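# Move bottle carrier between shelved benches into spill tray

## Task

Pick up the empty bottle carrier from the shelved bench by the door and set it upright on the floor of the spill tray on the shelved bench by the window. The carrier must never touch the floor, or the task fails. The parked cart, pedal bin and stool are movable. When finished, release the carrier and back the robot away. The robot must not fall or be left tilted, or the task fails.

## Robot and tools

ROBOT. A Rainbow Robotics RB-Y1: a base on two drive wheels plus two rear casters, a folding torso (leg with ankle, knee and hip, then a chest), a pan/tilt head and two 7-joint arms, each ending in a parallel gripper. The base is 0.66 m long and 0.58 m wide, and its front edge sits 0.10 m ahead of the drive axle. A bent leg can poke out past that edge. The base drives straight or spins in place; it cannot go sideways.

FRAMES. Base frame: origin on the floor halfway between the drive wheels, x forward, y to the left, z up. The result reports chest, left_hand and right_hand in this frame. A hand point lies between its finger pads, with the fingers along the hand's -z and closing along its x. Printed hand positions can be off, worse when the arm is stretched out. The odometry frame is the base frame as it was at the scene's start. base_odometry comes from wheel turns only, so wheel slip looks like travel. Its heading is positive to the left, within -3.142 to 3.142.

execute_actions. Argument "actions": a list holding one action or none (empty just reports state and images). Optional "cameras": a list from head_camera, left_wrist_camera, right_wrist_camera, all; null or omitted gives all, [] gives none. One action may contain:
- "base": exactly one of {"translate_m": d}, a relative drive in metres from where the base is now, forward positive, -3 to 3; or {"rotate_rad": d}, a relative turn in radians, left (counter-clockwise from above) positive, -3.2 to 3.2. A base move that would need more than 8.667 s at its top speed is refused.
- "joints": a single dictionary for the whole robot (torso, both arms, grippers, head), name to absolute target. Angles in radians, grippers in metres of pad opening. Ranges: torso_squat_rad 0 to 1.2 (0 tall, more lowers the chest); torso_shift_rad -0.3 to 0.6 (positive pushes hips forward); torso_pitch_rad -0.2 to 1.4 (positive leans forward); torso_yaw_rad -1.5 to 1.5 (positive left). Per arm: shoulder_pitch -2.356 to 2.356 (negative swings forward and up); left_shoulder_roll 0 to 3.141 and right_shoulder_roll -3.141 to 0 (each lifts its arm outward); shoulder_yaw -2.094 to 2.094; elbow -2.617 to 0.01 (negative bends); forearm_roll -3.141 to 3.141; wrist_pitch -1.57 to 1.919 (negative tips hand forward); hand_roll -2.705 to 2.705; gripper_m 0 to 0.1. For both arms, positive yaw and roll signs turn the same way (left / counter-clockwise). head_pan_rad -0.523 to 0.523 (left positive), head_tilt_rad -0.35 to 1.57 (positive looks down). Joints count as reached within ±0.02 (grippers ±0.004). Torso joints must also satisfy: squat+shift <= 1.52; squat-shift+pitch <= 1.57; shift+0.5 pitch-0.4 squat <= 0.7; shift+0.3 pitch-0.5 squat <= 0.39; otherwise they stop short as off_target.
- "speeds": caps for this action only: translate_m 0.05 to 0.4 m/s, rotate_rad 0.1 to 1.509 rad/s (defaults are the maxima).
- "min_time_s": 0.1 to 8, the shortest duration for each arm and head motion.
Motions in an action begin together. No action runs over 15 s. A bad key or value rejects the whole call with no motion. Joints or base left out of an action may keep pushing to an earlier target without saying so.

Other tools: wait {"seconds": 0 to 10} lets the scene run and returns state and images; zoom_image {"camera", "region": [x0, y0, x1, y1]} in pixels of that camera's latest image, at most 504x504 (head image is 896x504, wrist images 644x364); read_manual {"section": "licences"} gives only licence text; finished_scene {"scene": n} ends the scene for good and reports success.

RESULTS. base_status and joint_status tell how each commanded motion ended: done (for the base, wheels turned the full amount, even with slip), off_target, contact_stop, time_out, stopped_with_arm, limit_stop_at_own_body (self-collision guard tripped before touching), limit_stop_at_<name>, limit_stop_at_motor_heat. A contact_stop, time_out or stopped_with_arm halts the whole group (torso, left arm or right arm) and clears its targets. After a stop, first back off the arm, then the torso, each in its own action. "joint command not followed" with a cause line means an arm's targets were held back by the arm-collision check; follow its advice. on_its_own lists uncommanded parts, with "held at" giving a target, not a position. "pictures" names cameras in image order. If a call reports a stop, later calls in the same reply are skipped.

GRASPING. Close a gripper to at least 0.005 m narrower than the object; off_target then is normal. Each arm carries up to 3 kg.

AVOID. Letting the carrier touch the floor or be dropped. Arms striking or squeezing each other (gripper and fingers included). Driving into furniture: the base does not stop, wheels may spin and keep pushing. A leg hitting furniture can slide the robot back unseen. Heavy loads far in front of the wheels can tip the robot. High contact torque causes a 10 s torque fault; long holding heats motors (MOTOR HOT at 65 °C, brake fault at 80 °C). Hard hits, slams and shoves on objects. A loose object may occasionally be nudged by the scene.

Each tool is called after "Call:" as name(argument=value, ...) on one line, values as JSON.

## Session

Call:
execute_actions(actions=[], cameras=["head_camera"])

Scene clock: 0.00 s.
base_odometry: x=+0.000 y=+0.000 heading=+0.000 (m, m, rad; odometry frame)
base_status: not commanded
joint_positions: torso_squat_rad=+0.350 torso_shift_rad=+0.000 torso_pitch_rad=+0.000 torso_yaw_rad=+0.000 left_shoulder_pitch_rad=-0.001 left_shoulder_roll_rad=+0.017 left_shoulder_yaw_rad=-0.016 left_elbow_rad=-0.100 left_forearm_roll_rad=+0.019 left_wrist_pitch_rad=+0.040 left_hand_roll_rad=-0.028 left_gripper_m=+0.100 right_shoulder_pitch_rad=-0.047 right_shoulder_roll_rad=-0.038 right_shoulder_yaw_rad=+0.040 right_elbow_rad=-0.258 right_forearm_roll_rad=-0.035 right_wrist_pitch_rad=+0.030 right_hand_roll_rad=+0.028 right_gripper_m=+0.099 head_pan_rad=+0.000 head_tilt_rad=+0.400
joint_status: not commanded
chest: x=-0.2283 y=-0.0010 z=+1.2474 quat_wxyz=(+1.000, +0.001, +0.000, +0.000) (m; base frame)
left_hand: x=-0.1881 y=+0.2320 z=+0.5639 quat_wxyz=(+0.999, +0.009, -0.030, -0.013) (m; base frame)
right_hand: x=-0.0760 y=-0.2415 z=+0.5774 quat_wxyz=(+0.990, -0.014, -0.136, +0.026) (m; base frame)
pictures: head_camera
camera_calibration (this result's frames):
head_camera: T_world_to_cam=[[0.033257, -0.998702, 0.0385772, -0.051109], [-0.356062, -0.0479053, -0.933234, 1.33304], [0.93387, 0.0173006, -0.357193, 0.653355], [0, 0, 0, 1]] pos_world=[-0.133803, 0.00151382, 1.47939]
Images, in order (width x height): head_camera 896x504.

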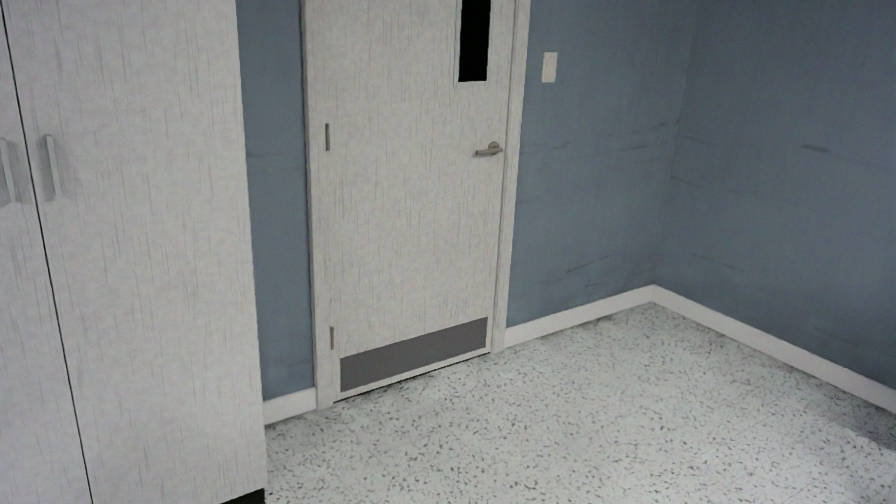

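Call:
execute_actions(actions=[{"base":{"rotate_rad":-1.1},"joints":{"torso_squat_rad":0}}], cameras=["head_camera"])

Scene clock: 9.80 s.
base_odometry: x=+0.000 y=+0.000 heading=-1.100 (m, m, rad; odometry frame)
base_status: done
joint_positions: torso_squat_rad=+0.001 torso_shift_rad=+0.000 torso_pitch_rad=+0.000 torso_yaw_rad=+0.000 left_shoulder_pitch_rad=-0.001 left_shoulder_roll_rad=+0.017 left_shoulder_yaw_rad=-0.016 left_elbow_rad=-0.100 left_forearm_roll_rad=+0.019 left_wrist_pitch_rad=+0.040 left_hand_roll_rad=-0.028 left_gripper_m=+0.100 right_shoulder_pitch_rad=-0.047 right_shoulder_roll_rad=-0.038 right_shoulder_yaw_rad=+0.040 right_elbow_rad=-0.258 right_forearm_roll_rad=-0.035 right_wrist_pitch_rad=+0.030 right_hand_roll_rad=+0.028 right_gripper_m=+0.099 head_pan_rad=+0.000 head_tilt_rad=+0.400
joint_status: all done
chest: x=-0.2284 y=-0.0010 z=+1.2899 quat_wxyz=(+1.000, +0.001, +0.000, +0.000) (m; base frame)
left_hand: x=-0.1881 y=+0.2320 z=+0.6064 quat_wxyz=(+0.999, +0.009, -0.030, -0.013) (m; base frame)
right_hand: x=-0.0761 y=-0.2416 z=+0.6200 quat_wxyz=(+0.990, -0.014, -0.136, +0.026) (m; base frame)
pictures: head_camera
camera_calibration (this result's frames):
head_camera: T_world_to_cam=[[0.0332545, -0.998702, 0.0385779, -0.0527834], [-0.356004, -0.047904, -0.933256, 1.37276], [0.933893, 0.0173011, -0.357135, 0.668573], [0, 0, 0, 1]] pos_world=[-0.133911, 0.00147896, 1.52195]
Images, in order (width x height): head_camera 896x504.

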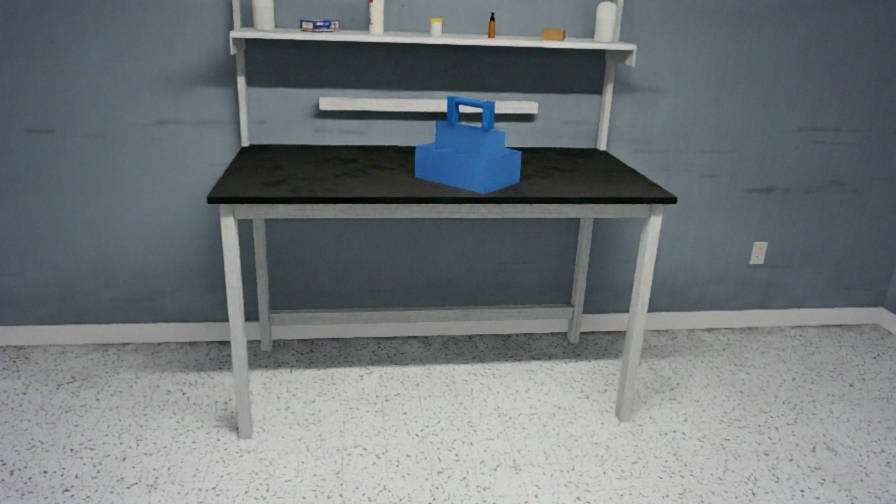

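Call:
execute_actions(actions=[{"base":{"rotate_rad":-0.278}}], cameras=[])

Call:
execute_actions(actions=[{"base":{"translate_m":1.69},"joints":{"right_shoulder_pitch_rad":-1.431,"right_shoulder_roll_rad":-0.298,"right_shoulder_yaw_rad":-0.345,"right_elbow_rad":-0.939,"right_forearm_roll_rad":0,"right_wrist_pitch_rad":1.751,"right_hand_roll_rad":1.57}}], cameras=["head_camera"])

Call:
execute_actions(actions=[{"base":{"rotate_rad":1.21},"joints":{"head_tilt_rad":0.6}}], cameras=["head_camera","right_wrist_camera"])

Scene clock: 71.23 s.
base_odometry: x=+0.000 y=+0.000 heading=-1.378 (m, m, rad; odometry frame)
base_status: done
joint_positions: torso_squat_rad=+0.001 torso_shift_rad=+0.000 torso_pitch_rad=+0.000 torso_yaw_rad=+0.000 left_shoulder_pitch_rad=-0.001 left_shoulder_roll_rad=+0.017 left_shoulder_yaw_rad=-0.016 left_elbow_rad=-0.100 left_forearm_roll_rad=+0.019 left_wrist_pitch_rad=+0.040 left_hand_roll_rad=-0.028 left_gripper_m=+0.100 right_shoulder_pitch_rad=-0.047 right_shoulder_roll_rad=-0.038 right_shoulder_yaw_rad=+0.040 right_elbow_rad=-0.258 right_forearm_roll_rad=-0.035 right_wrist_pitch_rad=+0.030 right_hand_roll_rad=+0.028 right_gripper_m=+0.099 head_pan_rad=+0.000 head_tilt_rad=+0.400
joint_status: not commanded
chest: x=-0.2284 y=-0.0010 z=+1.2899 quat_wxyz=(+1.000, +0.001, +0.000, +0.000) (m; base frame)
left_hand: x=-0.1881 y=+0.2320 z=+0.6064 quat_wxyz=(+0.999, +0.009, -0.030, -0.013) (m; base frame)
right_hand: x=-0.0761 y=-0.2415 z=+0.6200 quat_wxyz=(+0.990, -0.014, -0.136, +0.026) (m; base frame)
pictures: none
No camera images: the call's "cameras" was empty. Leave "cameras" out to get every camera's image.

Scene clock: 76.83 s.
base_odometry: x=+0.324 y=-1.658 heading=-1.378 (m, m, rad; odometry frame)
base_status: done
joint_positions: torso_squat_rad=+0.000 torso_shift_rad=+0.000 torso_pitch_rad=+0.000 torso_yaw_rad=+0.000 left_shoulder_pitch_rad=-0.001 left_shoulder_roll_rad=+0.017 left_shoulder_yaw_rad=-0.016 left_elbow_rad=-0.100 left_forearm_roll_rad=+0.019 left_wrist_pitch_rad=+0.040 left_hand_roll_rad=-0.028 left_gripper_m=+0.100 right_shoulder_pitch_rad=-1.431 right_shoulder_roll_rad=-0.298 right_shoulder_yaw_rad=-0.345 right_elbow_rad=-0.939 right_forearm_roll_rad=+0.000 right_wrist_pitch_rad=+1.751 right_hand_roll_rad=+1.570 right_gripper_m=+0.099 head_pan_rad=+0.000 head_tilt_rad=+0.400
joint_status: all done
chest: x=-0.2284 y=-0.0010 z=+1.2899 quat_wxyz=(+1.000, +0.001, +0.000, +0.000) (m; base frame)
left_hand: x=-0.1881 y=+0.2320 z=+0.6064 quat_wxyz=(+0.999, +0.009, -0.030, -0.013) (m; base frame)
right_hand: x=+0.3836 y=-0.2206 z=+1.3311 quat_wxyz=(+0.674, -0.212, -0.213, +0.674) (m; base frame)
pictures: head_camera
camera_calibration (this result's frames):
head_camera: T_world_to_cam=[[0.0332373, -0.998701, 0.0386276, -0.0528275], [-0.356017, -0.0479445, -0.933249, 1.37277], [0.933888, 0.0172666, -0.357148, 0.668548], [0, 0, 0, 1]] pos_world=[-0.133864, 0.0015143, 1.52194]
Images, in order (width x height): head_camera 896x504.

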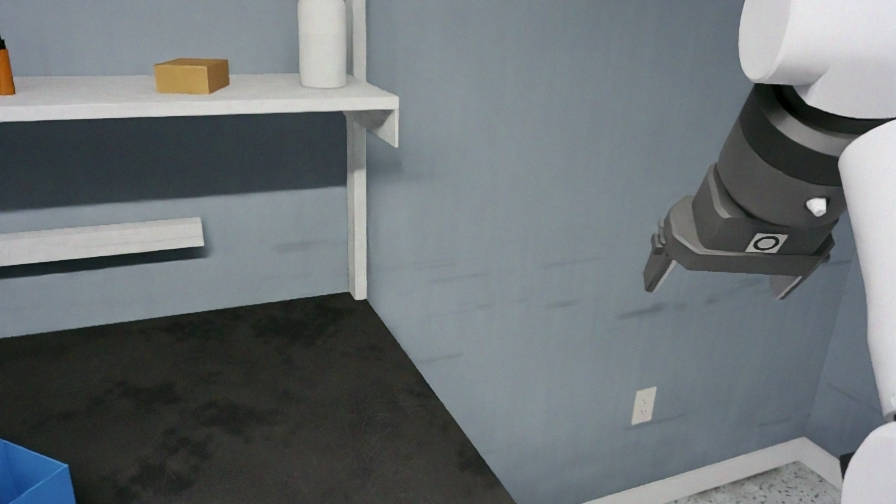

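Scene clock: 80.27 s.
base_odometry: x=+0.324 y=-1.658 heading=-0.168 (m, m, rad; odometry frame)
base_status: done
joint_positions: torso_squat_rad=+0.000 torso_shift_rad=+0.000 torso_pitch_rad=+0.000 torso_yaw_rad=+0.000 left_shoulder_pitch_rad=-0.001 left_shoulder_roll_rad=+0.017 left_shoulder_yaw_rad=-0.016 left_elbow_rad=-0.100 left_forearm_roll_rad=+0.019 left_wrist_pitch_rad=+0.040 left_hand_roll_rad=-0.028 left_gripper_m=+0.100 right_shoulder_pitch_rad=-1.431 right_shoulder_roll_rad=-0.298 right_shoulder_yaw_rad=-0.345 right_elbow_rad=-0.939 right_forearm_roll_rad=+0.000 right_wrist_pitch_rad=+1.751 right_hand_roll_rad=+1.570 right_gripper_m=+0.099 head_pan_rad=+0.000 head_tilt_rad=+0.600
joint_status: all done
chest: x=-0.2284 y=-0.0011 z=+1.2899 quat_wxyz=(+1.000, +0.001, +0.000, +0.000) (m; base frame)
left_hand: x=-0.1881 y=+0.2320 z=+0.6065 quat_wxyz=(+0.999, +0.009, -0.030, -0.013) (m; base frame)
right_hand: x=+0.3835 y=-0.2207 z=+1.3311 quat_wxyz=(+0.674, -0.212, -0.213, +0.674) (m; base frame)
pictures: head_camera, right_wrist_camera
camera_calibration (this result's frames):
head_camera: T_world_to_cam=[[0.0405303, -0.99869, 0.0312433, -0.0403771], [-0.534681, -0.0480933, -0.843684, 1.20242], [0.844081, 0.0174896, -0.53593, 0.916418], [0, 0, 0, 1]] pos_world=[-0.128982, 0.00147647, 1.50686]
right_wrist_camera: T_world_to_cam=[[0.0098254, -0.999455, 0.0315002, -0.26514], [-0.998336, -0.00801443, 0.0571102, 0.342831], [-0.0568267, -0.0320089, -0.997871, 1.42904], [0, 0, 0, 1]] pos_world=[0.426073, -0.216506, 1.41477]
Images, in order (width x height): head_camera 896x504, right_wrist_camera 644x364.

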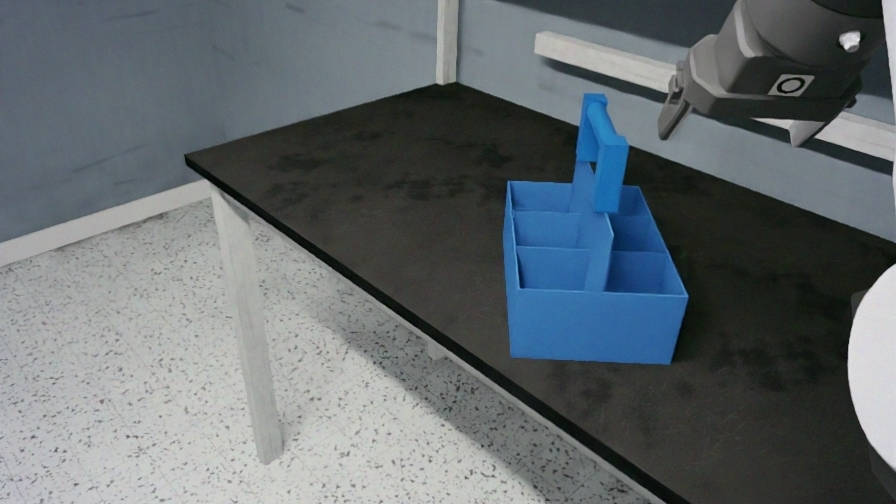

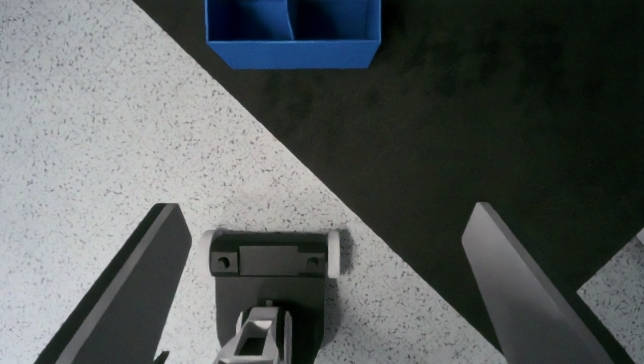

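Call:
execute_actions(actions=[{"base":{"rotate_rad":0.05}}], cameras=[])

Call:
execute_actions(actions=[{"base":{"translate_m":0.34},"joints":{"torso_squat_rad":0.35,"head_tilt_rad":0.8,"head_pan_rad":-0.3}}], cameras=["head_camera","right_wrist_camera"])

Scene clock: 94.80 s.
base_odometry: x=+0.323 y=-1.658 heading=-0.119 (m, m, rad; odometry frame)
base_status: done
joint_positions: torso_squat_rad=+0.000 torso_shift_rad=+0.000 torso_pitch_rad=+0.000 torso_yaw_rad=+0.000 left_shoulder_pitch_rad=-0.001 left_shoulder_roll_rad=+0.017 left_shoulder_yaw_rad=-0.016 left_elbow_rad=-0.100 left_forearm_roll_rad=+0.019 left_wrist_pitch_rad=+0.040 left_hand_roll_rad=-0.028 left_gripper_m=+0.100 right_shoulder_pitch_rad=-1.431 right_shoulder_roll_rad=-0.298 right_shoulder_yaw_rad=-0.345 right_elbow_rad=-0.939 right_forearm_roll_rad=+0.000 right_wrist_pitch_rad=+1.751 right_hand_roll_rad=+1.570 right_gripper_m=+0.099 head_pan_rad=+0.000 head_tilt_rad=+0.600
joint_status: not commanded
chest: x=-0.2284 y=-0.0011 z=+1.2899 quat_wxyz=(+1.000, +0.001, +0.000, +0.000) (m; base frame)
left_hand: x=-0.1881 y=+0.2320 z=+0.6065 quat_wxyz=(+0.999, +0.009, -0.030, -0.013) (m; base frame)
right_hand: x=+0.3835 y=-0.2207 z=+1.3310 quat_wxyz=(+0.674, -0.212, -0.213, +0.674) (m; base frame)
pictures: none
No camera images: the call's "cameras" was empty. Leave "cameras" out to get every camera's image.

Scene clock: 97.00 s.
base_odometry: x=+0.661 y=-1.698 heading=-0.118 (m, m, rad; odometry frame)
base_status: done
joint_positions: torso_squat_rad=+0.350 torso_shift_rad=+0.000 torso_pitch_rad=+0.000 torso_yaw_rad=+0.000 left_shoulder_pitch_rad=-0.001 left_shoulder_roll_rad=+0.017 left_shoulder_yaw_rad=-0.016 left_elbow_rad=-0.100 left_forearm_roll_rad=+0.019 left_wrist_pitch_rad=+0.040 left_hand_roll_rad=-0.028 left_gripper_m=+0.100 right_shoulder_pitch_rad=-1.431 right_shoulder_roll_rad=-0.298 right_shoulder_yaw_rad=-0.345 right_elbow_rad=-0.939 right_forearm_roll_rad=+0.000 right_wrist_pitch_rad=+1.751 right_hand_roll_rad=+1.570 right_gripper_m=+0.099 head_pan_rad=-0.300 head_tilt_rad=+0.800
joint_status: all done
chest: x=-0.2283 y=-0.0010 z=+1.2475 quat_wxyz=(+1.000, +0.001, +0.000, +0.000) (m; base frame)
left_hand: x=-0.1880 y=+0.2320 z=+0.5640 quat_wxyz=(+0.999, +0.009, -0.030, -0.013) (m; base frame)
right_hand: x=+0.3836 y=-0.2206 z=+1.2885 quat_wxyz=(+0.674, -0.212, -0.213, +0.674) (m; base frame)
pictures: head_camera, right_wrist_camera
camera_calibration (this result's frames):
head_camera: T_world_to_cam=[[-0.251069, -0.967705, 0.0226049, -0.0866509], [-0.675334, 0.158388, -0.720304, 0.959301], [0.693462, -0.196112, -0.69329, 1.09004], [0, 0, 0, 1]] pos_world=[-0.129808, -0.0220244, 1.44866]
right_wrist_camera: T_world_to_cam=[[0.00980659, -0.999456, 0.0314761, -0.263742], [-0.998323, -0.00799006, 0.0573273, 0.345042], [-0.0570446, -0.0319855, -0.997859, 1.38666], [0, 0, 0, 1]] pos_world=[0.426152, -0.216489, 1.37221]
Images, in order (width x height): head_camera 896x504, right_wrist_camera 644x364.

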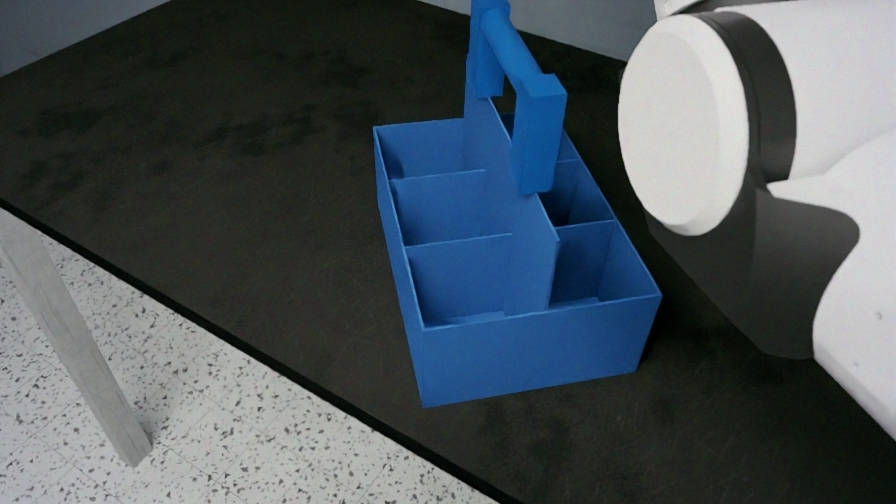

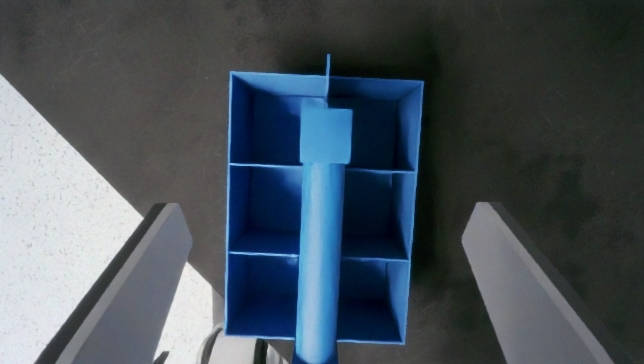

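Call:
execute_actions(actions=[{"joints":{"torso_squat_rad":0.65}}], cameras=["right_wrist_camera"])

Scene clock: 109.63 s.
base_odometry: x=+0.661 y=-1.698 heading=-0.118 (m, m, rad; odometry frame)
base_status: not commanded
joint_positions: torso_squat_rad=+0.650 torso_shift_rad=+0.000 torso_pitch_rad=+0.000 torso_yaw_rad=+0.000 left_shoulder_pitch_rad=-0.001 left_shoulder_roll_rad=+0.017 left_shoulder_yaw_rad=-0.016 left_elbow_rad=-0.100 left_forearm_roll_rad=+0.019 left_wrist_pitch_rad=+0.040 left_hand_roll_rad=-0.028 left_gripper_m=+0.100 right_shoulder_pitch_rad=-1.431 right_shoulder_roll_rad=-0.298 right_shoulder_yaw_rad=-0.345 right_elbow_rad=-0.939 right_forearm_roll_rad=+0.000 right_wrist_pitch_rad=+1.751 right_hand_roll_rad=+1.570 right_gripper_m=+0.099 head_pan_rad=-0.300 head_tilt_rad=+0.800
joint_status: all done
chest: x=-0.2284 y=-0.0009 z=+1.1472 quat_wxyz=(+1.000, +0.001, +0.000, +0.000) (m; base frame)
left_hand: x=-0.1880 y=+0.2321 z=+0.4637 quat_wxyz=(+0.999, +0.009, -0.031, -0.013) (m; base frame)
right_hand: x=+0.3835 y=-0.2205 z=+1.1883 quat_wxyz=(+0.674, -0.212, -0.213, +0.674) (m; base frame)
pictures: right_wrist_camera
camera_calibration (this result's frames):
right_wrist_camera: T_world_to_cam=[[0.0097932, -0.999456, 0.0314772, -0.260498], [-0.998332, -0.00798112, 0.0571865, 0.350911], [-0.0569042, -0.0319847, -0.997867, 1.28661], [0, 0, 0, 1]] pos_world=[0.426091, -0.216403, 1.272]
Images, in order (width x height): right_wrist_camera 644x364.

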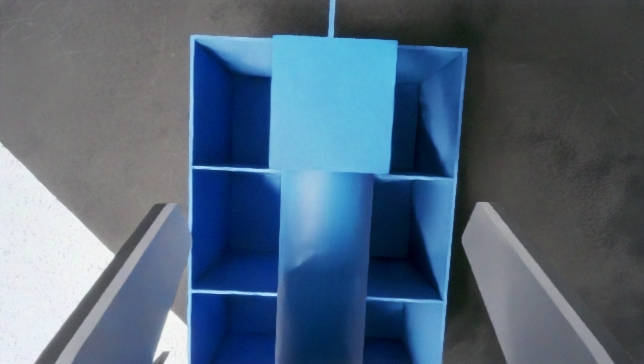

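Call:
execute_actions(actions=[{"joints":{"right_gripper_m":0.012}}], cameras=[])

Call:
execute_actions(actions=[{"joints":{"torso_squat_rad":0,"head_pan_rad":0.3,"head_tilt_rad":0.35}}], cameras=["right_wrist_camera"])

Call:
execute_actions(actions=[{"base":{"translate_m":-0.4}}], cameras=[])

Call:
execute_actions(actions=[{"base":{"rotate_rad":1.0}}], cameras=["head_camera","right_wrist_camera"])

Scene clock: 121.50 s.
base_odometry: x=+0.661 y=-1.698 heading=-0.118 (m, m, rad; odometry frame)
base_status: not commanded
joint_positions: torso_squat_rad=+0.650 torso_shift_rad=+0.000 torso_pitch_rad=+0.000 torso_yaw_rad=+0.000 left_shoulder_pitch_rad=-0.001 left_shoulder_roll_rad=+0.017 left_shoulder_yaw_rad=-0.016 left_elbow_rad=-0.100 left_forearm_roll_rad=+0.019 left_wrist_pitch_rad=+0.040 left_hand_roll_rad=-0.028 left_gripper_m=+0.100 right_shoulder_pitch_rad=-1.431 right_shoulder_roll_rad=-0.298 right_shoulder_yaw_rad=-0.345 right_elbow_rad=-0.939 right_forearm_roll_rad=+0.000 right_wrist_pitch_rad=+1.751 right_hand_roll_rad=+1.570 right_gripper_m=+0.024 head_pan_rad=-0.300 head_tilt_rad=+0.800
joint_status: right_gripper_m off_target (ended at +0.024, target +0.012)
chest: x=-0.2284 y=-0.0009 z=+1.1472 quat_wxyz=(+1.000, +0.001, +0.000, +0.000) (m; base frame)
left_hand: x=-0.1880 y=+0.2321 z=+0.4637 quat_wxyz=(+0.999, +0.009, -0.031, -0.013) (m; base frame)
right_hand: x=+0.3835 y=-0.2205 z=+1.1883 quat_wxyz=(+0.674, -0.212, -0.213, +0.674) (m; base frame)
pictures: none
No camera images: the call's "cameras" was empty. Leave "cameras" out to get every camera's image.

Scene clock: 124.43 s.
base_odometry: x=+0.661 y=-1.698 heading=-0.118 (m, m, rad; odometry frame)
base_status: not commanded
joint_positions: torso_squat_rad=+0.000 torso_shift_rad=+0.000 torso_pitch_rad=+0.000 torso_yaw_rad=+0.000 left_shoulder_pitch_rad=-0.001 left_shoulder_roll_rad=+0.017 left_shoulder_yaw_rad=-0.016 left_elbow_rad=-0.100 left_forearm_roll_rad=+0.019 left_wrist_pitch_rad=+0.040 left_hand_roll_rad=-0.028 left_gripper_m=+0.100 right_shoulder_pitch_rad=-1.431 right_shoulder_roll_rad=-0.298 right_shoulder_yaw_rad=-0.345 right_elbow_rad=-0.939 right_forearm_roll_rad=+0.000 right_wrist_pitch_rad=+1.751 right_hand_roll_rad=+1.570 right_gripper_m=+0.024 head_pan_rad=+0.300 head_tilt_rad=+0.350
joint_status: all done
chest: x=-0.2283 y=-0.0011 z=+1.2899 quat_wxyz=(+1.000, +0.001, +0.000, +0.000) (m; base frame)
left_hand: x=-0.1881 y=+0.2320 z=+0.6065 quat_wxyz=(+0.999, +0.009, -0.030, -0.013) (m; base frame)
right_hand: x=+0.3836 y=-0.2207 z=+1.3305 quat_wxyz=(+0.675, -0.212, -0.213, +0.674) (m; base frame)
pictures: right_wrist_camera
camera_calibration (this result's frames):
right_wrist_camera: T_world_to_cam=[[0.00973971, -0.999457, 0.0314791, -0.265151], [-0.998278, -0.00789723, 0.0581333, 0.34159], [-0.0578531, -0.0319911, -0.997812, 1.42884], [0, 0, 0, 1]] pos_world=[0.426247, -0.216599, 1.4142]
Images, in order (width x height): right_wrist_camera 644x364.

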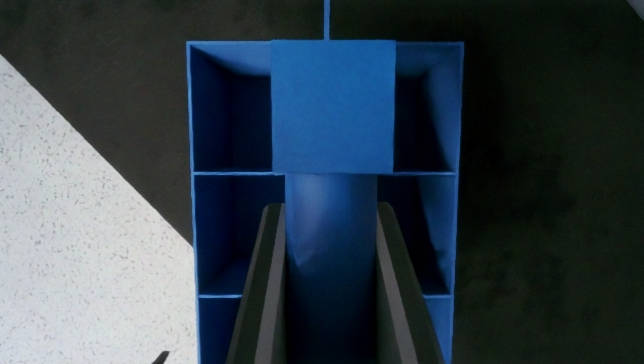

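Scene clock: 127.03 s.
base_odometry: x=+0.264 y=-1.651 heading=-0.117 (m, m, rad; odometry frame)
base_status: done
joint_positions: torso_squat_rad=+0.000 torso_shift_rad=+0.000 torso_pitch_rad=+0.000 torso_yaw_rad=+0.000 left_shoulder_pitch_rad=-0.001 left_shoulder_roll_rad=+0.017 left_shoulder_yaw_rad=-0.016 left_elbow_rad=-0.100 left_forearm_roll_rad=+0.019 left_wrist_pitch_rad=+0.040 left_hand_roll_rad=-0.028 left_gripper_m=+0.100 right_shoulder_pitch_rad=-1.431 right_shoulder_roll_rad=-0.298 right_shoulder_yaw_rad=-0.345 right_elbow_rad=-0.939 right_forearm_roll_rad=+0.000 right_wrist_pitch_rad=+1.751 right_hand_roll_rad=+1.570 right_gripper_m=+0.024 head_pan_rad=+0.300 head_tilt_rad=+0.350
joint_status: not commanded
chest: x=-0.2284 y=-0.0011 z=+1.2899 quat_wxyz=(+1.000, +0.001, +0.000, +0.000) (m; base frame)
left_hand: x=-0.1881 y=+0.2320 z=+0.6065 quat_wxyz=(+0.999, +0.009, -0.030, -0.013) (m; base frame)
right_hand: x=+0.3835 y=-0.2207 z=+1.3305 quat_wxyz=(+0.675, -0.212, -0.213, +0.674) (m; base frame)
pictures: none
No camera images: the call's "cameras" was empty. Leave "cameras" out to get every camera's image.

Scene clock: 130.20 s.
base_odometry: x=+0.264 y=-1.651 heading=+0.883 (m, m, rad; odometry frame)
base_status: done
joint_positions: torso_squat_rad=+0.000 torso_shift_rad=+0.000 torso_pitch_rad=+0.000 torso_yaw_rad=+0.000 left_shoulder_pitch_rad=-0.001 left_shoulder_roll_rad=+0.017 left_shoulder_yaw_rad=-0.016 left_elbow_rad=-0.100 left_forearm_roll_rad=+0.019 left_wrist_pitch_rad=+0.040 left_hand_roll_rad=-0.028 left_gripper_m=+0.100 right_shoulder_pitch_rad=-1.431 right_shoulder_roll_rad=-0.298 right_shoulder_yaw_rad=-0.345 right_elbow_rad=-0.939 right_forearm_roll_rad=+0.000 right_wrist_pitch_rad=+1.751 right_hand_roll_rad=+1.570 right_gripper_m=+0.024 head_pan_rad=+0.300 head_tilt_rad=+0.350
joint_status: not commanded
chest: x=-0.2284 y=-0.0011 z=+1.2899 quat_wxyz=(+1.000, +0.001, +0.000, +0.000) (m; base frame)
left_hand: x=-0.1881 y=+0.2320 z=+0.6065 quat_wxyz=(+0.999, +0.009, -0.030, -0.013) (m; base frame)
right_hand: x=+0.3835 y=-0.2207 z=+1.3305 quat_wxyz=(+0.675, -0.212, -0.213, +0.674) (m; base frame)
pictures: head_camera, right_wrist_camera
camera_calibration (this result's frames):
head_camera: T_world_to_cam=[[0.324749, -0.944944, 0.0402398, 0.00492718], [-0.281145, -0.137069, -0.949826, 1.4128], [0.903048, 0.297142, -0.310179, 0.592567], [0, 0, 0, 1]] pos_world=[-0.139515, 0.0222304, 1.52552]
right_wrist_camera: T_world_to_cam=[[0.00982528, -0.999457, 0.0314361, -0.265088], [-0.998274, -0.00798343, 0.0581884, 0.341382], [-0.0579058, -0.0319536, -0.997811, 1.42885], [0, 0, 0, 1]] pos_world=[0.426136, -0.216561, 1.41419]
Images, in order (width x height): head_camera 896x504, right_wrist_camera 644x364.

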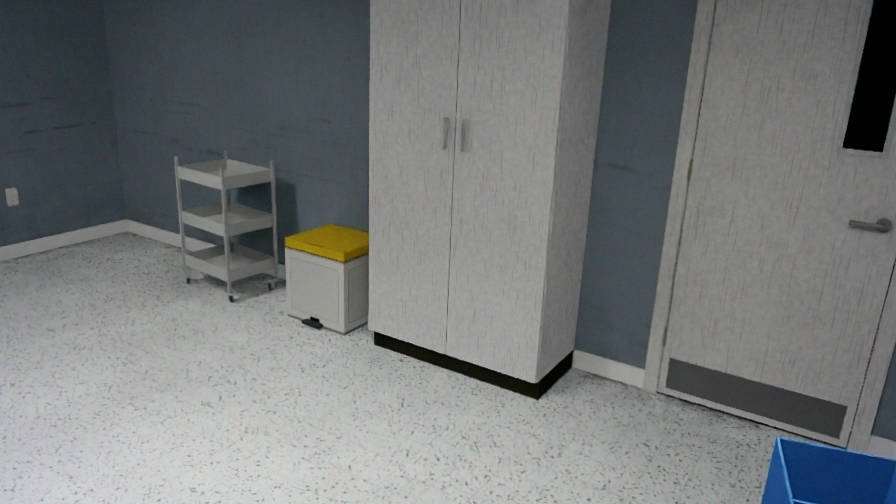

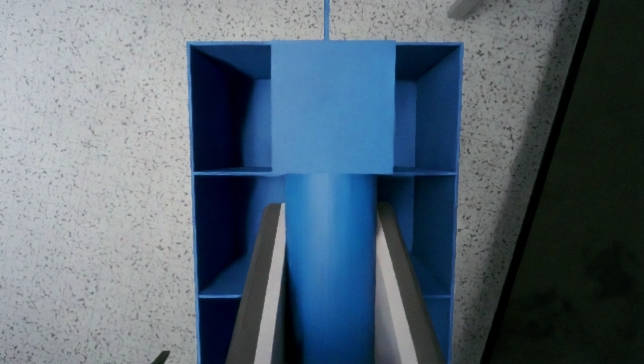

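Call:
execute_actions(actions=[{"base":{"translate_m":0.9}}], cameras=[])

Call:
execute_actions(actions=[{"base":{"rotate_rad":1.3},"joints":{"head_pan_rad":0.12}}], cameras=["head_camera"])

Scene clock: 145.97 s.
base_odometry: x=+0.835 y=-0.956 heading=+0.884 (m, m, rad; odometry frame)
base_status: done
joint_positions: torso_squat_rad=+0.000 torso_shift_rad=+0.000 torso_pitch_rad=+0.000 torso_yaw_rad=+0.000 left_shoulder_pitch_rad=-0.001 left_shoulder_roll_rad=+0.017 left_shoulder_yaw_rad=-0.016 left_elbow_rad=-0.100 left_forearm_roll_rad=+0.019 left_wrist_pitch_rad=+0.040 left_hand_roll_rad=-0.028 left_gripper_m=+0.100 right_shoulder_pitch_rad=-1.431 right_shoulder_roll_rad=-0.298 right_shoulder_yaw_rad=-0.345 right_elbow_rad=-0.939 right_forearm_roll_rad=+0.000 right_wrist_pitch_rad=+1.751 right_hand_roll_rad=+1.570 right_gripper_m=+0.024 head_pan_rad=+0.300 head_tilt_rad=+0.350
joint_status: not commanded
chest: x=-0.2283 y=-0.0011 z=+1.2899 quat_wxyz=(+1.000, +0.001, +0.000, +0.000) (m; base frame)
left_hand: x=-0.1881 y=+0.2320 z=+0.6065 quat_wxyz=(+0.999, +0.009, -0.030, -0.013) (m; base frame)
right_hand: x=+0.3836 y=-0.2207 z=+1.3304 quat_wxyz=(+0.675, -0.212, -0.213, +0.674) (m; base frame)
pictures: none
No camera images: the call's "cameras" was empty. Leave "cameras" out to get every camera's image.

Scene clock: 149.50 s.
base_odometry: x=+0.835 y=-0.956 heading=+2.183 (m, m, rad; odometry frame)
base_status: done
joint_positions: torso_squat_rad=+0.000 torso_shift_rad=+0.000 torso_pitch_rad=+0.000 torso_yaw_rad=+0.000 left_shoulder_pitch_rad=-0.001 left_shoulder_roll_rad=+0.017 left_shoulder_yaw_rad=-0.016 left_elbow_rad=-0.100 left_forearm_roll_rad=+0.019 left_wrist_pitch_rad=+0.040 left_hand_roll_rad=-0.028 left_gripper_m=+0.100 right_shoulder_pitch_rad=-1.431 right_shoulder_roll_rad=-0.298 right_shoulder_yaw_rad=-0.345 right_elbow_rad=-0.939 right_forearm_roll_rad=+0.000 right_wrist_pitch_rad=+1.751 right_hand_roll_rad=+1.570 right_gripper_m=+0.024 head_pan_rad=+0.120 head_tilt_rad=+0.350
joint_status: all done
chest: x=-0.2283 y=-0.0011 z=+1.2899 quat_wxyz=(+1.000, +0.001, +0.000, +0.000) (m; base frame)
left_hand: x=-0.1881 y=+0.2320 z=+0.6065 quat_wxyz=(+0.999, +0.009, -0.030, -0.013) (m; base frame)
right_hand: x=+0.3836 y=-0.2207 z=+1.3304 quat_wxyz=(+0.675, -0.212, -0.213, +0.674) (m; base frame)
pictures: head_camera
camera_calibration (this result's frames):
head_camera: T_world_to_cam=[[0.150464, -0.987801, 0.040116, -0.0309334], [-0.30147, -0.0844903, -0.949725, 1.40854], [0.941529, 0.130806, -0.310505, 0.60071], [0, 0, 0, 1]] pos_world=[-0.136298, 0.00987577, 1.52549]
Images, in order (width x height): head_camera 896x504.

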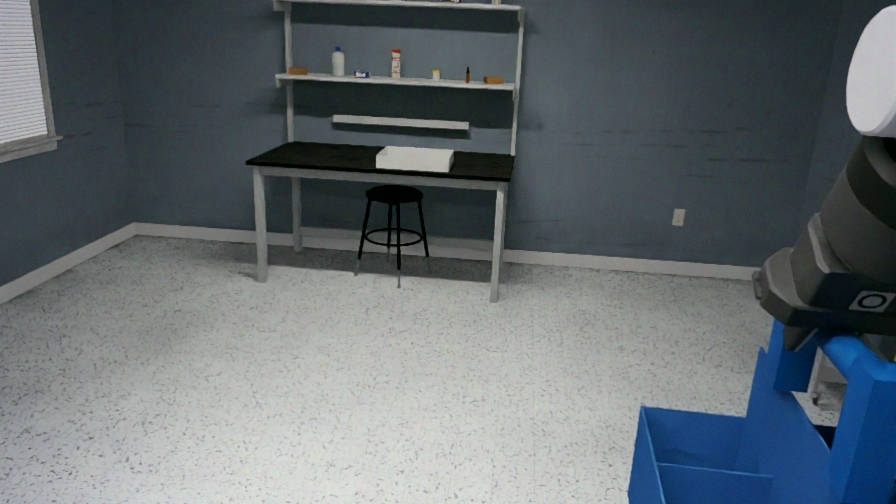

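Call:
execute_actions(actions=[{"base":{"rotate_rad":0.306}}], cameras=[])

Call:
execute_actions(actions=[{"base":{"translate_m":2.88}}], cameras=[])

Call:
execute_actions(actions=[{"base":{"rotate_rad":-0.55},"joints":{"head_pan_rad":0.3,"head_tilt_rad":0.6}}], cameras=["head_camera"])

Scene clock: 163.63 s.
base_odometry: x=+0.835 y=-0.956 heading=+2.489 (m, m, rad; odometry frame)
base_status: done
joint_positions: torso_squat_rad=+0.000 torso_shift_rad=+0.000 torso_pitch_rad=+0.000 torso_yaw_rad=+0.000 left_shoulder_pitch_rad=-0.001 left_shoulder_roll_rad=+0.017 left_shoulder_yaw_rad=-0.016 left_elbow_rad=-0.100 left_forearm_roll_rad=+0.019 left_wrist_pitch_rad=+0.040 left_hand_roll_rad=-0.028 left_gripper_m=+0.100 right_shoulder_pitch_rad=-1.431 right_shoulder_roll_rad=-0.298 right_shoulder_yaw_rad=-0.345 right_elbow_rad=-0.939 right_forearm_roll_rad=+0.000 right_wrist_pitch_rad=+1.751 right_hand_roll_rad=+1.570 right_gripper_m=+0.024 head_pan_rad=+0.120 head_tilt_rad=+0.350
joint_status: not commanded
chest: x=-0.2283 y=-0.0011 z=+1.2899 quat_wxyz=(+1.000, +0.001, +0.000, +0.000) (m; base frame)
left_hand: x=-0.1881 y=+0.2320 z=+0.6065 quat_wxyz=(+0.999, +0.009, -0.030, -0.013) (m; base frame)
right_hand: x=+0.3836 y=-0.2207 z=+1.3304 quat_wxyz=(+0.675, -0.212, -0.213, +0.674) (m; base frame)
pictures: none
No camera images: the call's "cameras" was empty. Leave "cameras" out to get every camera's image.

Scene clock: 172.20 s.
base_odometry: x=-1.455 y=+0.791 heading=+2.490 (m, m, rad; odometry frame)
base_status: done
joint_positions: torso_squat_rad=+0.000 torso_shift_rad=+0.000 torso_pitch_rad=+0.000 torso_yaw_rad=+0.000 left_shoulder_pitch_rad=-0.001 left_shoulder_roll_rad=+0.017 left_shoulder_yaw_rad=-0.016 left_elbow_rad=-0.100 left_forearm_roll_rad=+0.019 left_wrist_pitch_rad=+0.040 left_hand_roll_rad=-0.028 left_gripper_m=+0.100 right_shoulder_pitch_rad=-1.431 right_shoulder_roll_rad=-0.298 right_shoulder_yaw_rad=-0.345 right_elbow_rad=-0.939 right_forearm_roll_rad=+0.000 right_wrist_pitch_rad=+1.751 right_hand_roll_rad=+1.570 right_gripper_m=+0.024 head_pan_rad=+0.120 head_tilt_rad=+0.350
joint_status: not commanded
chest: x=-0.2283 y=-0.0011 z=+1.2899 quat_wxyz=(+1.000, +0.001, +0.000, +0.000) (m; base frame)
left_hand: x=-0.1881 y=+0.2320 z=+0.6065 quat_wxyz=(+0.999, +0.009, -0.030, -0.013) (m; base frame)
right_hand: x=+0.3836 y=-0.2207 z=+1.3304 quat_wxyz=(+0.675, -0.212, -0.213, +0.674) (m; base frame)
pictures: none
No camera images: the call's "cameras" was empty. Leave "cameras" out to get every camera's image.

Scene clock: 174.63 s.
base_odometry: x=-1.454 y=+0.791 heading=+1.940 (m, m, rad; odometry frame)
base_status: done
joint_positions: torso_squat_rad=+0.000 torso_shift_rad=+0.000 torso_pitch_rad=+0.000 torso_yaw_rad=+0.000 left_shoulder_pitch_rad=-0.001 left_shoulder_roll_rad=+0.017 left_shoulder_yaw_rad=-0.016 left_elbow_rad=-0.100 left_forearm_roll_rad=+0.019 left_wrist_pitch_rad=+0.040 left_hand_roll_rad=-0.028 left_gripper_m=+0.100 right_shoulder_pitch_rad=-1.431 right_shoulder_roll_rad=-0.298 right_shoulder_yaw_rad=-0.345 right_elbow_rad=-0.939 right_forearm_roll_rad=+0.000 right_wrist_pitch_rad=+1.751 right_hand_roll_rad=+1.570 right_gripper_m=+0.024 head_pan_rad=+0.300 head_tilt_rad=+0.600
joint_status: all done
chest: x=-0.2283 y=-0.0010 z=+1.2899 quat_wxyz=(+1.000, +0.001, +0.000, +0.000) (m; base frame)
left_hand: x=-0.1881 y=+0.2320 z=+0.6065 quat_wxyz=(+0.999, +0.009, -0.030, -0.013) (m; base frame)
right_hand: x=+0.3836 y=-0.2207 z=+1.3305 quat_wxyz=(+0.675, -0.212, -0.213, +0.674) (m; base frame)
pictures: head_camera
camera_calibration (this result's frames):
head_camera: T_world_to_cam=[[0.333644, -0.942178, 0.0313463, 0.0200334], [-0.496405, -0.20386, -0.843815, 1.21037], [0.801414, 0.265973, -0.535718, 0.907525], [0, 0, 0, 1]] pos_world=[-0.133154, 0.0242443, 1.50688]
Images, in order (width x height): head_camera 896x504.

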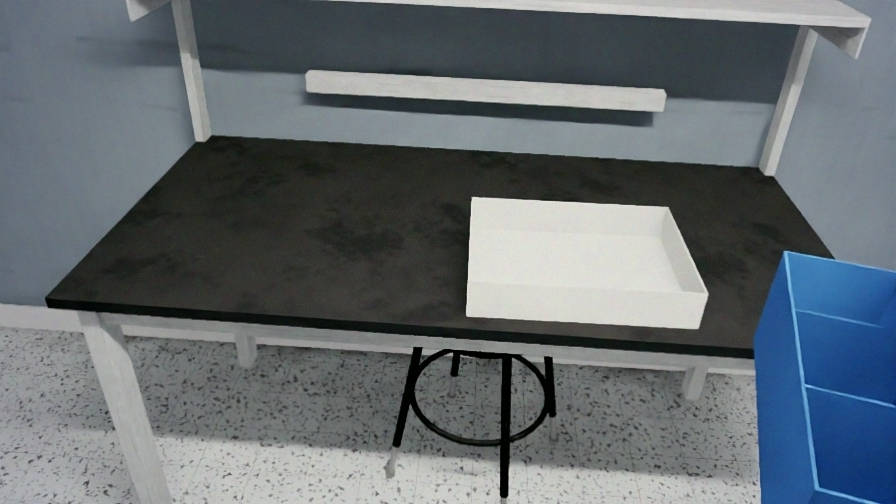

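Call:
execute_actions(actions=[{"base":{"rotate_rad":0.235},"joints":{"head_pan_rad":0.2,"head_tilt_rad":0.95,"right_shoulder_pitch_rad":-1.661,"right_shoulder_roll_rad":-0.96,"right_shoulder_yaw_rad":1.163,"right_elbow_rad":-1.122,"right_forearm_roll_rad":-2.242,"right_wrist_pitch_rad":1.467,"right_hand_roll_rad":2.495,"torso_shift_rad":0.25},"min_time_s":3}], cameras=[])

Call:
execute_actions(actions=[{"base":{"translate_m":0.68},"joints":{"torso_squat_rad":0.55}}], cameras=["head_camera","right_wrist_camera"])

Scene clock: 192.40 s.
base_odometry: x=-1.455 y=+0.791 heading=+2.175 (m, m, rad; odometry frame)
base_status: done
joint_positions: torso_squat_rad=+0.000 torso_shift_rad=+0.250 torso_pitch_rad=+0.000 torso_yaw_rad=+0.000 left_shoulder_pitch_rad=-0.001 left_shoulder_roll_rad=+0.017 left_shoulder_yaw_rad=-0.016 left_elbow_rad=-0.100 left_forearm_roll_rad=+0.019 left_wrist_pitch_rad=+0.040 left_hand_roll_rad=-0.028 left_gripper_m=+0.100 right_shoulder_pitch_rad=-1.661 right_shoulder_roll_rad=-0.960 right_shoulder_yaw_rad=+1.163 right_elbow_rad=-1.122 right_forearm_roll_rad=-2.242 right_wrist_pitch_rad=+1.467 right_hand_roll_rad=+2.495 right_gripper_m=+0.024 head_pan_rad=+0.200 head_tilt_rad=+0.950
joint_status: all done
chest: x=-0.0548 y=-0.0011 z=+1.2682 quat_wxyz=(+1.000, +0.001, +0.000, +0.000) (m; base frame)
left_hand: x=-0.0146 y=+0.2320 z=+0.5847 quat_wxyz=(+0.999, +0.009, -0.030, -0.013) (m; base frame)
right_hand: x=+0.4049 y=-0.0890 z=+1.3086 quat_wxyz=(+0.000, +0.001, -0.301, +0.954) (m; base frame)
pictures: none
No camera images: the call's "cameras" was empty. Leave "cameras" out to get every camera's image.

Scene clock: 195.47 s.
base_odometry: x=-1.841 y=+1.351 heading=+2.174 (m, m, rad; odometry frame)
base_status: done
joint_positions: torso_squat_rad=+0.550 torso_shift_rad=+0.250 torso_pitch_rad=+0.000 torso_yaw_rad=+0.000 left_shoulder_pitch_rad=-0.001 left_shoulder_roll_rad=+0.017 left_shoulder_yaw_rad=-0.016 left_elbow_rad=-0.100 left_forearm_roll_rad=+0.019 left_wrist_pitch_rad=+0.040 left_hand_roll_rad=-0.028 left_gripper_m=+0.100 right_shoulder_pitch_rad=-1.661 right_shoulder_roll_rad=-0.960 right_shoulder_yaw_rad=+1.163 right_elbow_rad=-1.122 right_forearm_roll_rad=-2.242 right_wrist_pitch_rad=+1.467 right_hand_roll_rad=+2.495 right_gripper_m=+0.024 head_pan_rad=+0.200 head_tilt_rad=+0.950
joint_status: all done
chest: x=-0.0804 y=-0.0010 z=+1.1681 quat_wxyz=(+1.000, +0.001, +0.000, +0.000) (m; base frame)
left_hand: x=-0.0402 y=+0.2321 z=+0.4847 quat_wxyz=(+0.999, +0.009, -0.030, -0.013) (m; base frame)
right_hand: x=+0.3794 y=-0.0890 z=+1.2086 quat_wxyz=(+0.000, +0.000, -0.301, +0.954) (m; base frame)
pictures: head_camera, right_wrist_camera
camera_calibration (this result's frames):
head_camera: T_world_to_cam=[[0.2466, -0.968992, 0.0155736, -0.0089593], [-0.766054, -0.204747, -0.609295, 0.844419], [0.593591, 0.138322, -0.79279, 1.06317], [0, 0, 0, 1]] pos_world=[0.0179932, 0.017151, 1.35751]
right_wrist_camera: T_world_to_cam=[[0.99945, 0.009583, 0.0317564, -0.415626], [0.0077801, -0.998377, 0.0564179, -0.122242], [0.0322455, -0.0561398, -0.997902, 1.27495], [0, 0, 0, 1]] pos_world=[0.375237, -0.0464851, 1.29237]
Images, in order (width x height): head_camera 896x504, right_wrist_camera 644x364.

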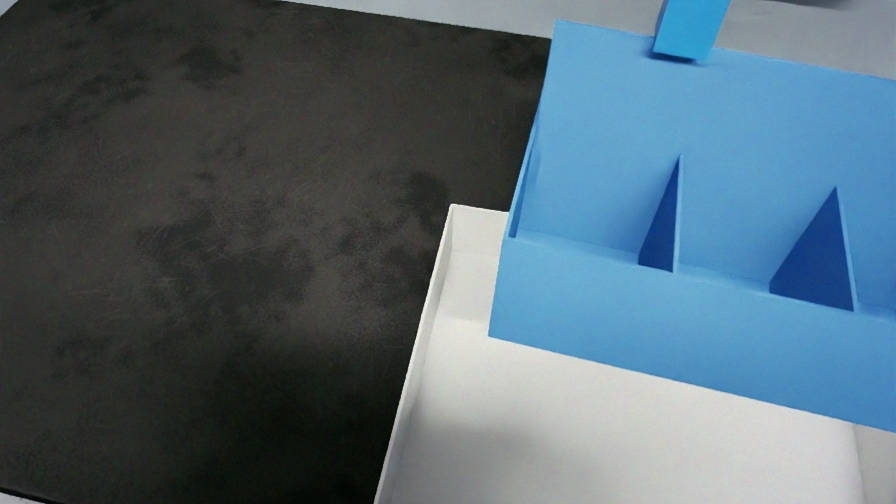

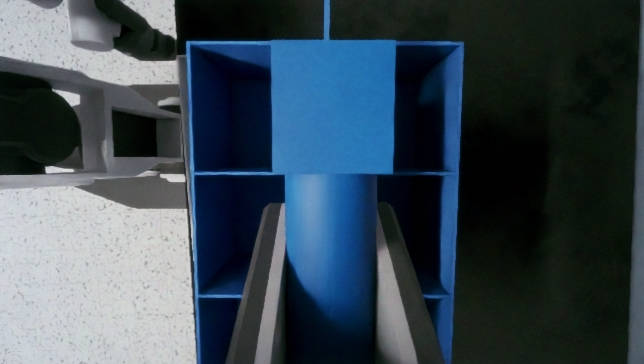

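Call:
execute_actions(actions=[{"base":{"translate_m":-0.03},"joints":{"torso_squat_rad":0.74,"head_pan_rad":-0.25,"head_tilt_rad":1.05}}], cameras=["head_camera","right_wrist_camera"])

Scene clock: 205.80 s.
base_odometry: x=-1.824 y=+1.327 heading=+2.174 (m, m, rad; odometry frame)
base_status: done
joint_positions: torso_squat_rad=+0.740 torso_shift_rad=+0.250 torso_pitch_rad=+0.000 torso_yaw_rad=+0.000 left_shoulder_pitch_rad=-0.001 left_shoulder_roll_rad=+0.017 left_shoulder_yaw_rad=-0.016 left_elbow_rad=-0.100 left_forearm_roll_rad=+0.019 left_wrist_pitch_rad=+0.040 left_hand_roll_rad=-0.028 left_gripper_m=+0.100 right_shoulder_pitch_rad=-1.661 right_shoulder_roll_rad=-0.960 right_shoulder_yaw_rad=+1.163 right_elbow_rad=-1.122 right_forearm_roll_rad=-2.242 right_wrist_pitch_rad=+1.467 right_hand_roll_rad=+2.495 right_gripper_m=+0.024 head_pan_rad=-0.250 head_tilt_rad=+1.050
joint_status: all done
chest: x=-0.1002 y=-0.0009 z=+1.0908 quat_wxyz=(+1.000, +0.001, +0.000, +0.000) (m; base frame)
left_hand: x=-0.0599 y=+0.2321 z=+0.4073 quat_wxyz=(+0.999, +0.009, -0.030, -0.013) (m; base frame)
right_hand: x=+0.3595 y=-0.0889 z=+1.1314 quat_wxyz=(+0.000, +0.000, -0.301, +0.954) (m; base frame)
pictures: head_camera, right_wrist_camera
camera_calibration (this result's frames):
head_camera: T_world_to_cam=[[-0.198016, -0.980143, 0.0105047, -0.031066], [-0.834187, 0.162882, -0.526879, 0.670771], [0.514706, -0.113093, -0.849875, 1.08086], [0, 0, 0, 1]] pos_world=[-0.0029293, -0.0174672, 1.27234]
right_wrist_camera: T_world_to_cam=[[0.999438, 0.00959936, 0.0321071, -0.393726], [0.0077767, -0.998377, 0.0564187, -0.117654], [0.0325966, -0.0561374, -0.997891, 1.19842], [0, 0, 0, 1]] pos_world=[0.355356, -0.046407, 1.21517]
Images, in order (width x height): head_camera 896x504, right_wrist_camera 644x364.

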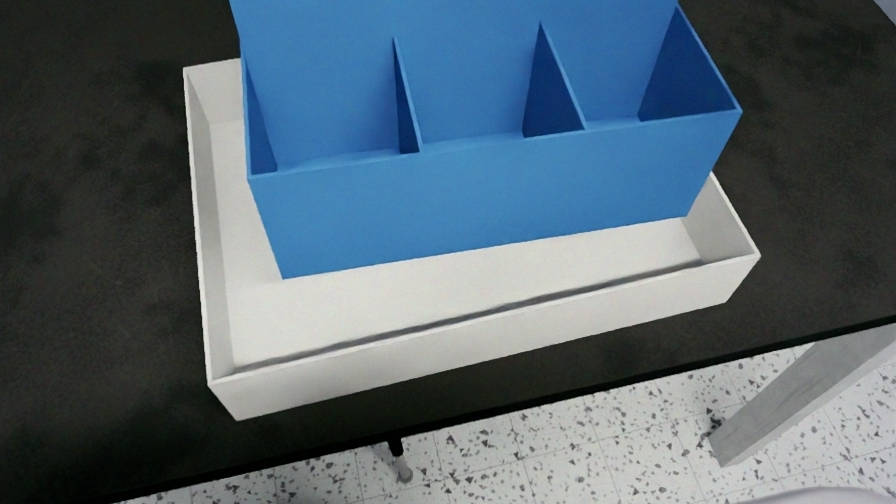

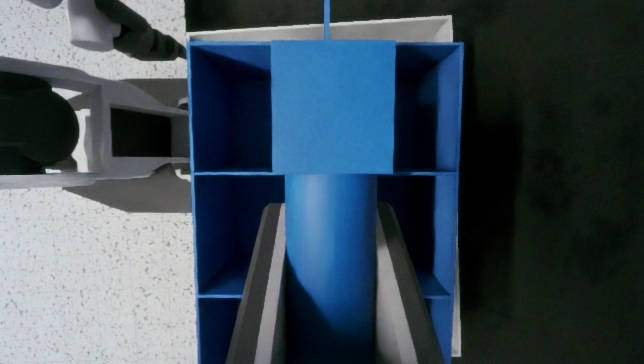

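Call:
execute_actions(actions=[{"base":{"rotate_rad":0.065}}], cameras=[])

Call:
execute_actions(actions=[{"joints":{"torso_squat_rad":0.89}}], cameras=["head_camera","right_wrist_camera"])

Scene clock: 214.43 s.
base_odometry: x=-1.824 y=+1.327 heading=+2.238 (m, m, rad; odometry frame)
base_status: done
joint_positions: torso_squat_rad=+0.740 torso_shift_rad=+0.250 torso_pitch_rad=+0.000 torso_yaw_rad=+0.000 left_shoulder_pitch_rad=-0.001 left_shoulder_roll_rad=+0.017 left_shoulder_yaw_rad=-0.016 left_elbow_rad=-0.100 left_forearm_roll_rad=+0.019 left_wrist_pitch_rad=+0.040 left_hand_roll_rad=-0.028 left_gripper_m=+0.100 right_shoulder_pitch_rad=-1.661 right_shoulder_roll_rad=-0.960 right_shoulder_yaw_rad=+1.163 right_elbow_rad=-1.122 right_forearm_roll_rad=-2.242 right_wrist_pitch_rad=+1.467 right_hand_roll_rad=+2.495 right_gripper_m=+0.024 head_pan_rad=-0.250 head_tilt_rad=+1.050
joint_status: not commanded
chest: x=-0.1002 y=-0.0009 z=+1.0908 quat_wxyz=(+1.000, +0.001, +0.000, +0.000) (m; base frame)
left_hand: x=-0.0599 y=+0.2321 z=+0.4073 quat_wxyz=(+0.999, +0.009, -0.030, -0.013) (m; base frame)
right_hand: x=+0.3596 y=-0.0889 z=+1.1314 quat_wxyz=(+0.000, +0.000, -0.301, +0.954) (m; base frame)
pictures: none
No camera images: the call's "cameras" was empty. Leave "cameras" out to get every camera's image.

Scene clock: 215.70 s.
base_odometry: x=-1.824 y=+1.327 heading=+2.238 (m, m, rad; odometry frame)
base_status: not commanded
joint_positions: torso_squat_rad=+0.890 torso_shift_rad=+0.250 torso_pitch_rad=+0.000 torso_yaw_rad=+0.000 left_shoulder_pitch_rad=-0.001 left_shoulder_roll_rad=+0.017 left_shoulder_yaw_rad=-0.016 left_elbow_rad=-0.100 left_forearm_roll_rad=+0.019 left_wrist_pitch_rad=+0.040 left_hand_roll_rad=-0.028 left_gripper_m=+0.100 right_shoulder_pitch_rad=-1.661 right_shoulder_roll_rad=-0.960 right_shoulder_yaw_rad=+1.163 right_elbow_rad=-1.122 right_forearm_roll_rad=-2.242 right_wrist_pitch_rad=+1.467 right_hand_roll_rad=+2.495 right_gripper_m=+0.024 head_pan_rad=-0.250 head_tilt_rad=+1.050
joint_status: all done
chest: x=-0.1191 y=-0.0008 z=+1.0168 quat_wxyz=(+1.000, +0.001, +0.000, +0.000) (m; base frame)
left_hand: x=-0.0788 y=+0.2322 z=+0.3334 quat_wxyz=(+0.999, +0.009, -0.030, -0.013) (m; base frame)
right_hand: x=+0.3407 y=-0.0888 z=+1.0574 quat_wxyz=(+0.000, +0.000, -0.301, +0.954) (m; base frame)
pictures: head_camera, right_wrist_camera
camera_calibration (this result's frames):
head_camera: T_world_to_cam=[[-0.198012, -0.980143, 0.0105103, -0.0339649], [-0.834187, 0.162876, -0.52688, 0.616034], [0.514706, -0.113096, -0.849875, 1.02773], [0, 0, 0, 1]] pos_world=[-0.0218151, -0.0173955, 1.19837]
right_wrist_camera: T_world_to_cam=[[0.999441, 0.00957919, 0.032038, -0.372406], [0.00775981, -0.998376, 0.0564381, -0.113287], [0.0325266, -0.0561579, -0.997892, 1.12522], [0, 0, 0, 1]] pos_world=[0.336478, -0.0463458, 1.14117]
Images, in order (width x height): head_camera 896x504, right_wrist_camera 644x364.

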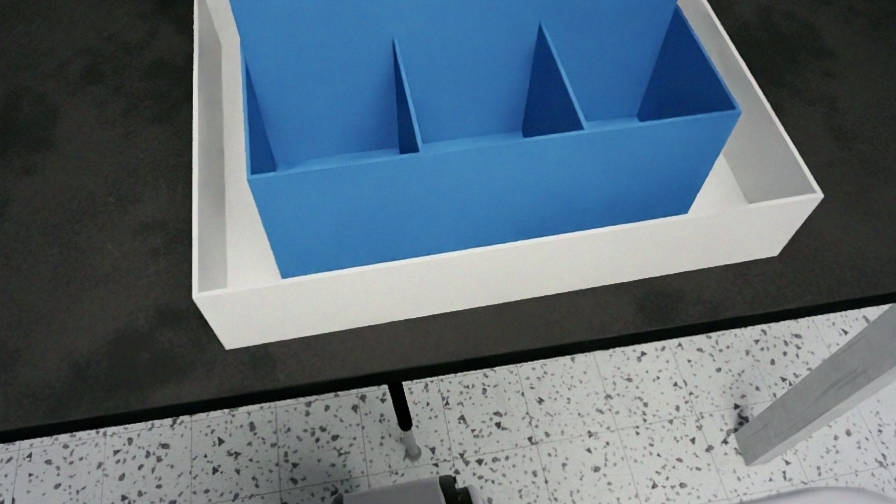

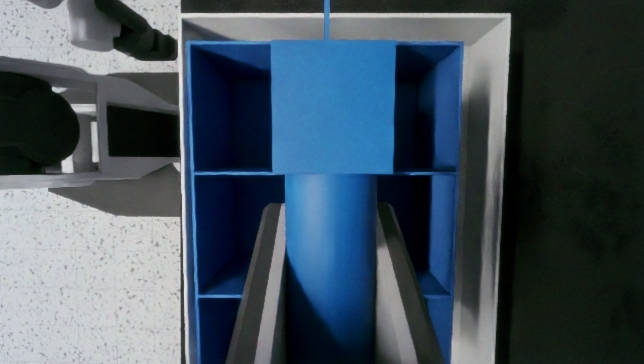

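Call:
execute_actions(actions=[{"joints":{"torso_squat_rad":0.915}}], cameras=["head_camera"])

Scene clock: 232.30 s.
base_odometry: x=-1.824 y=+1.327 heading=+2.238 (m, m, rad; odometry frame)
base_status: not commanded
joint_positions: torso_squat_rad=+0.915 torso_shift_rad=+0.250 torso_pitch_rad=+0.000 torso_yaw_rad=+0.000 left_shoulder_pitch_rad=-0.001 left_shoulder_roll_rad=+0.017 left_shoulder_yaw_rad=-0.016 left_elbow_rad=-0.100 left_forearm_roll_rad=+0.019 left_wrist_pitch_rad=+0.040 left_hand_roll_rad=-0.028 left_gripper_m=+0.100 right_shoulder_pitch_rad=-1.661 right_shoulder_roll_rad=-0.960 right_shoulder_yaw_rad=+1.163 right_elbow_rad=-1.122 right_forearm_roll_rad=-2.242 right_wrist_pitch_rad=+1.467 right_hand_roll_rad=+2.495 right_gripper_m=+0.024 head_pan_rad=-0.250 head_tilt_rad=+1.050
joint_status: all done
chest: x=-0.1225 y=-0.0008 z=+1.0035 quat_wxyz=(+1.000, +0.001, +0.000, +0.000) (m; base frame)
left_hand: x=-0.0822 y=+0.2322 z=+0.3201 quat_wxyz=(+0.999, +0.009, -0.030, -0.013) (m; base frame)
right_hand: x=+0.3373 y=-0.0888 z=+1.0441 quat_wxyz=(+0.000, +0.000, -0.301, +0.954) (m; base frame)
pictures: head_camera
camera_calibration (this result's frames):
head_camera: T_world_to_cam=[[-0.198012, -0.980143, 0.0105106, -0.0344859], [-0.83419, 0.162876, -0.526877, 0.606186], [0.514703, -0.113096, -0.849877, 1.01817], [0, 0, 0, 1]] pos_world=[-0.0252101, -0.0173835, 1.18507]
Images, in order (width x height): head_camera 896x504.

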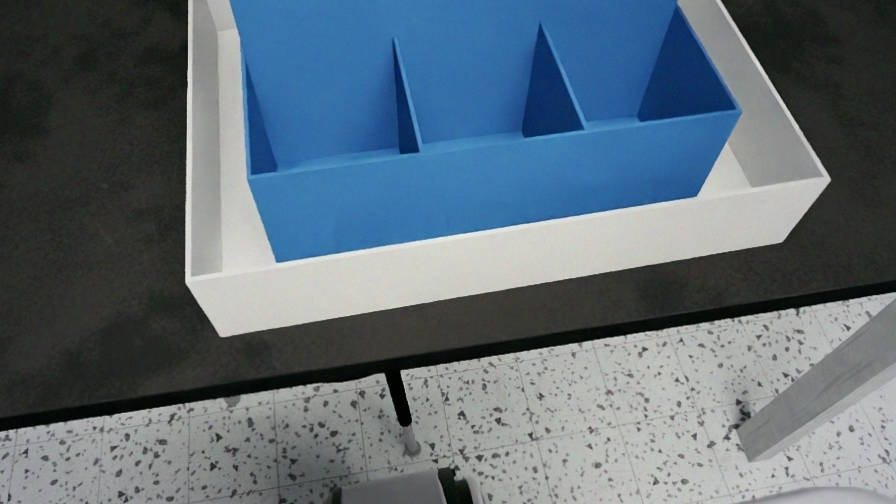

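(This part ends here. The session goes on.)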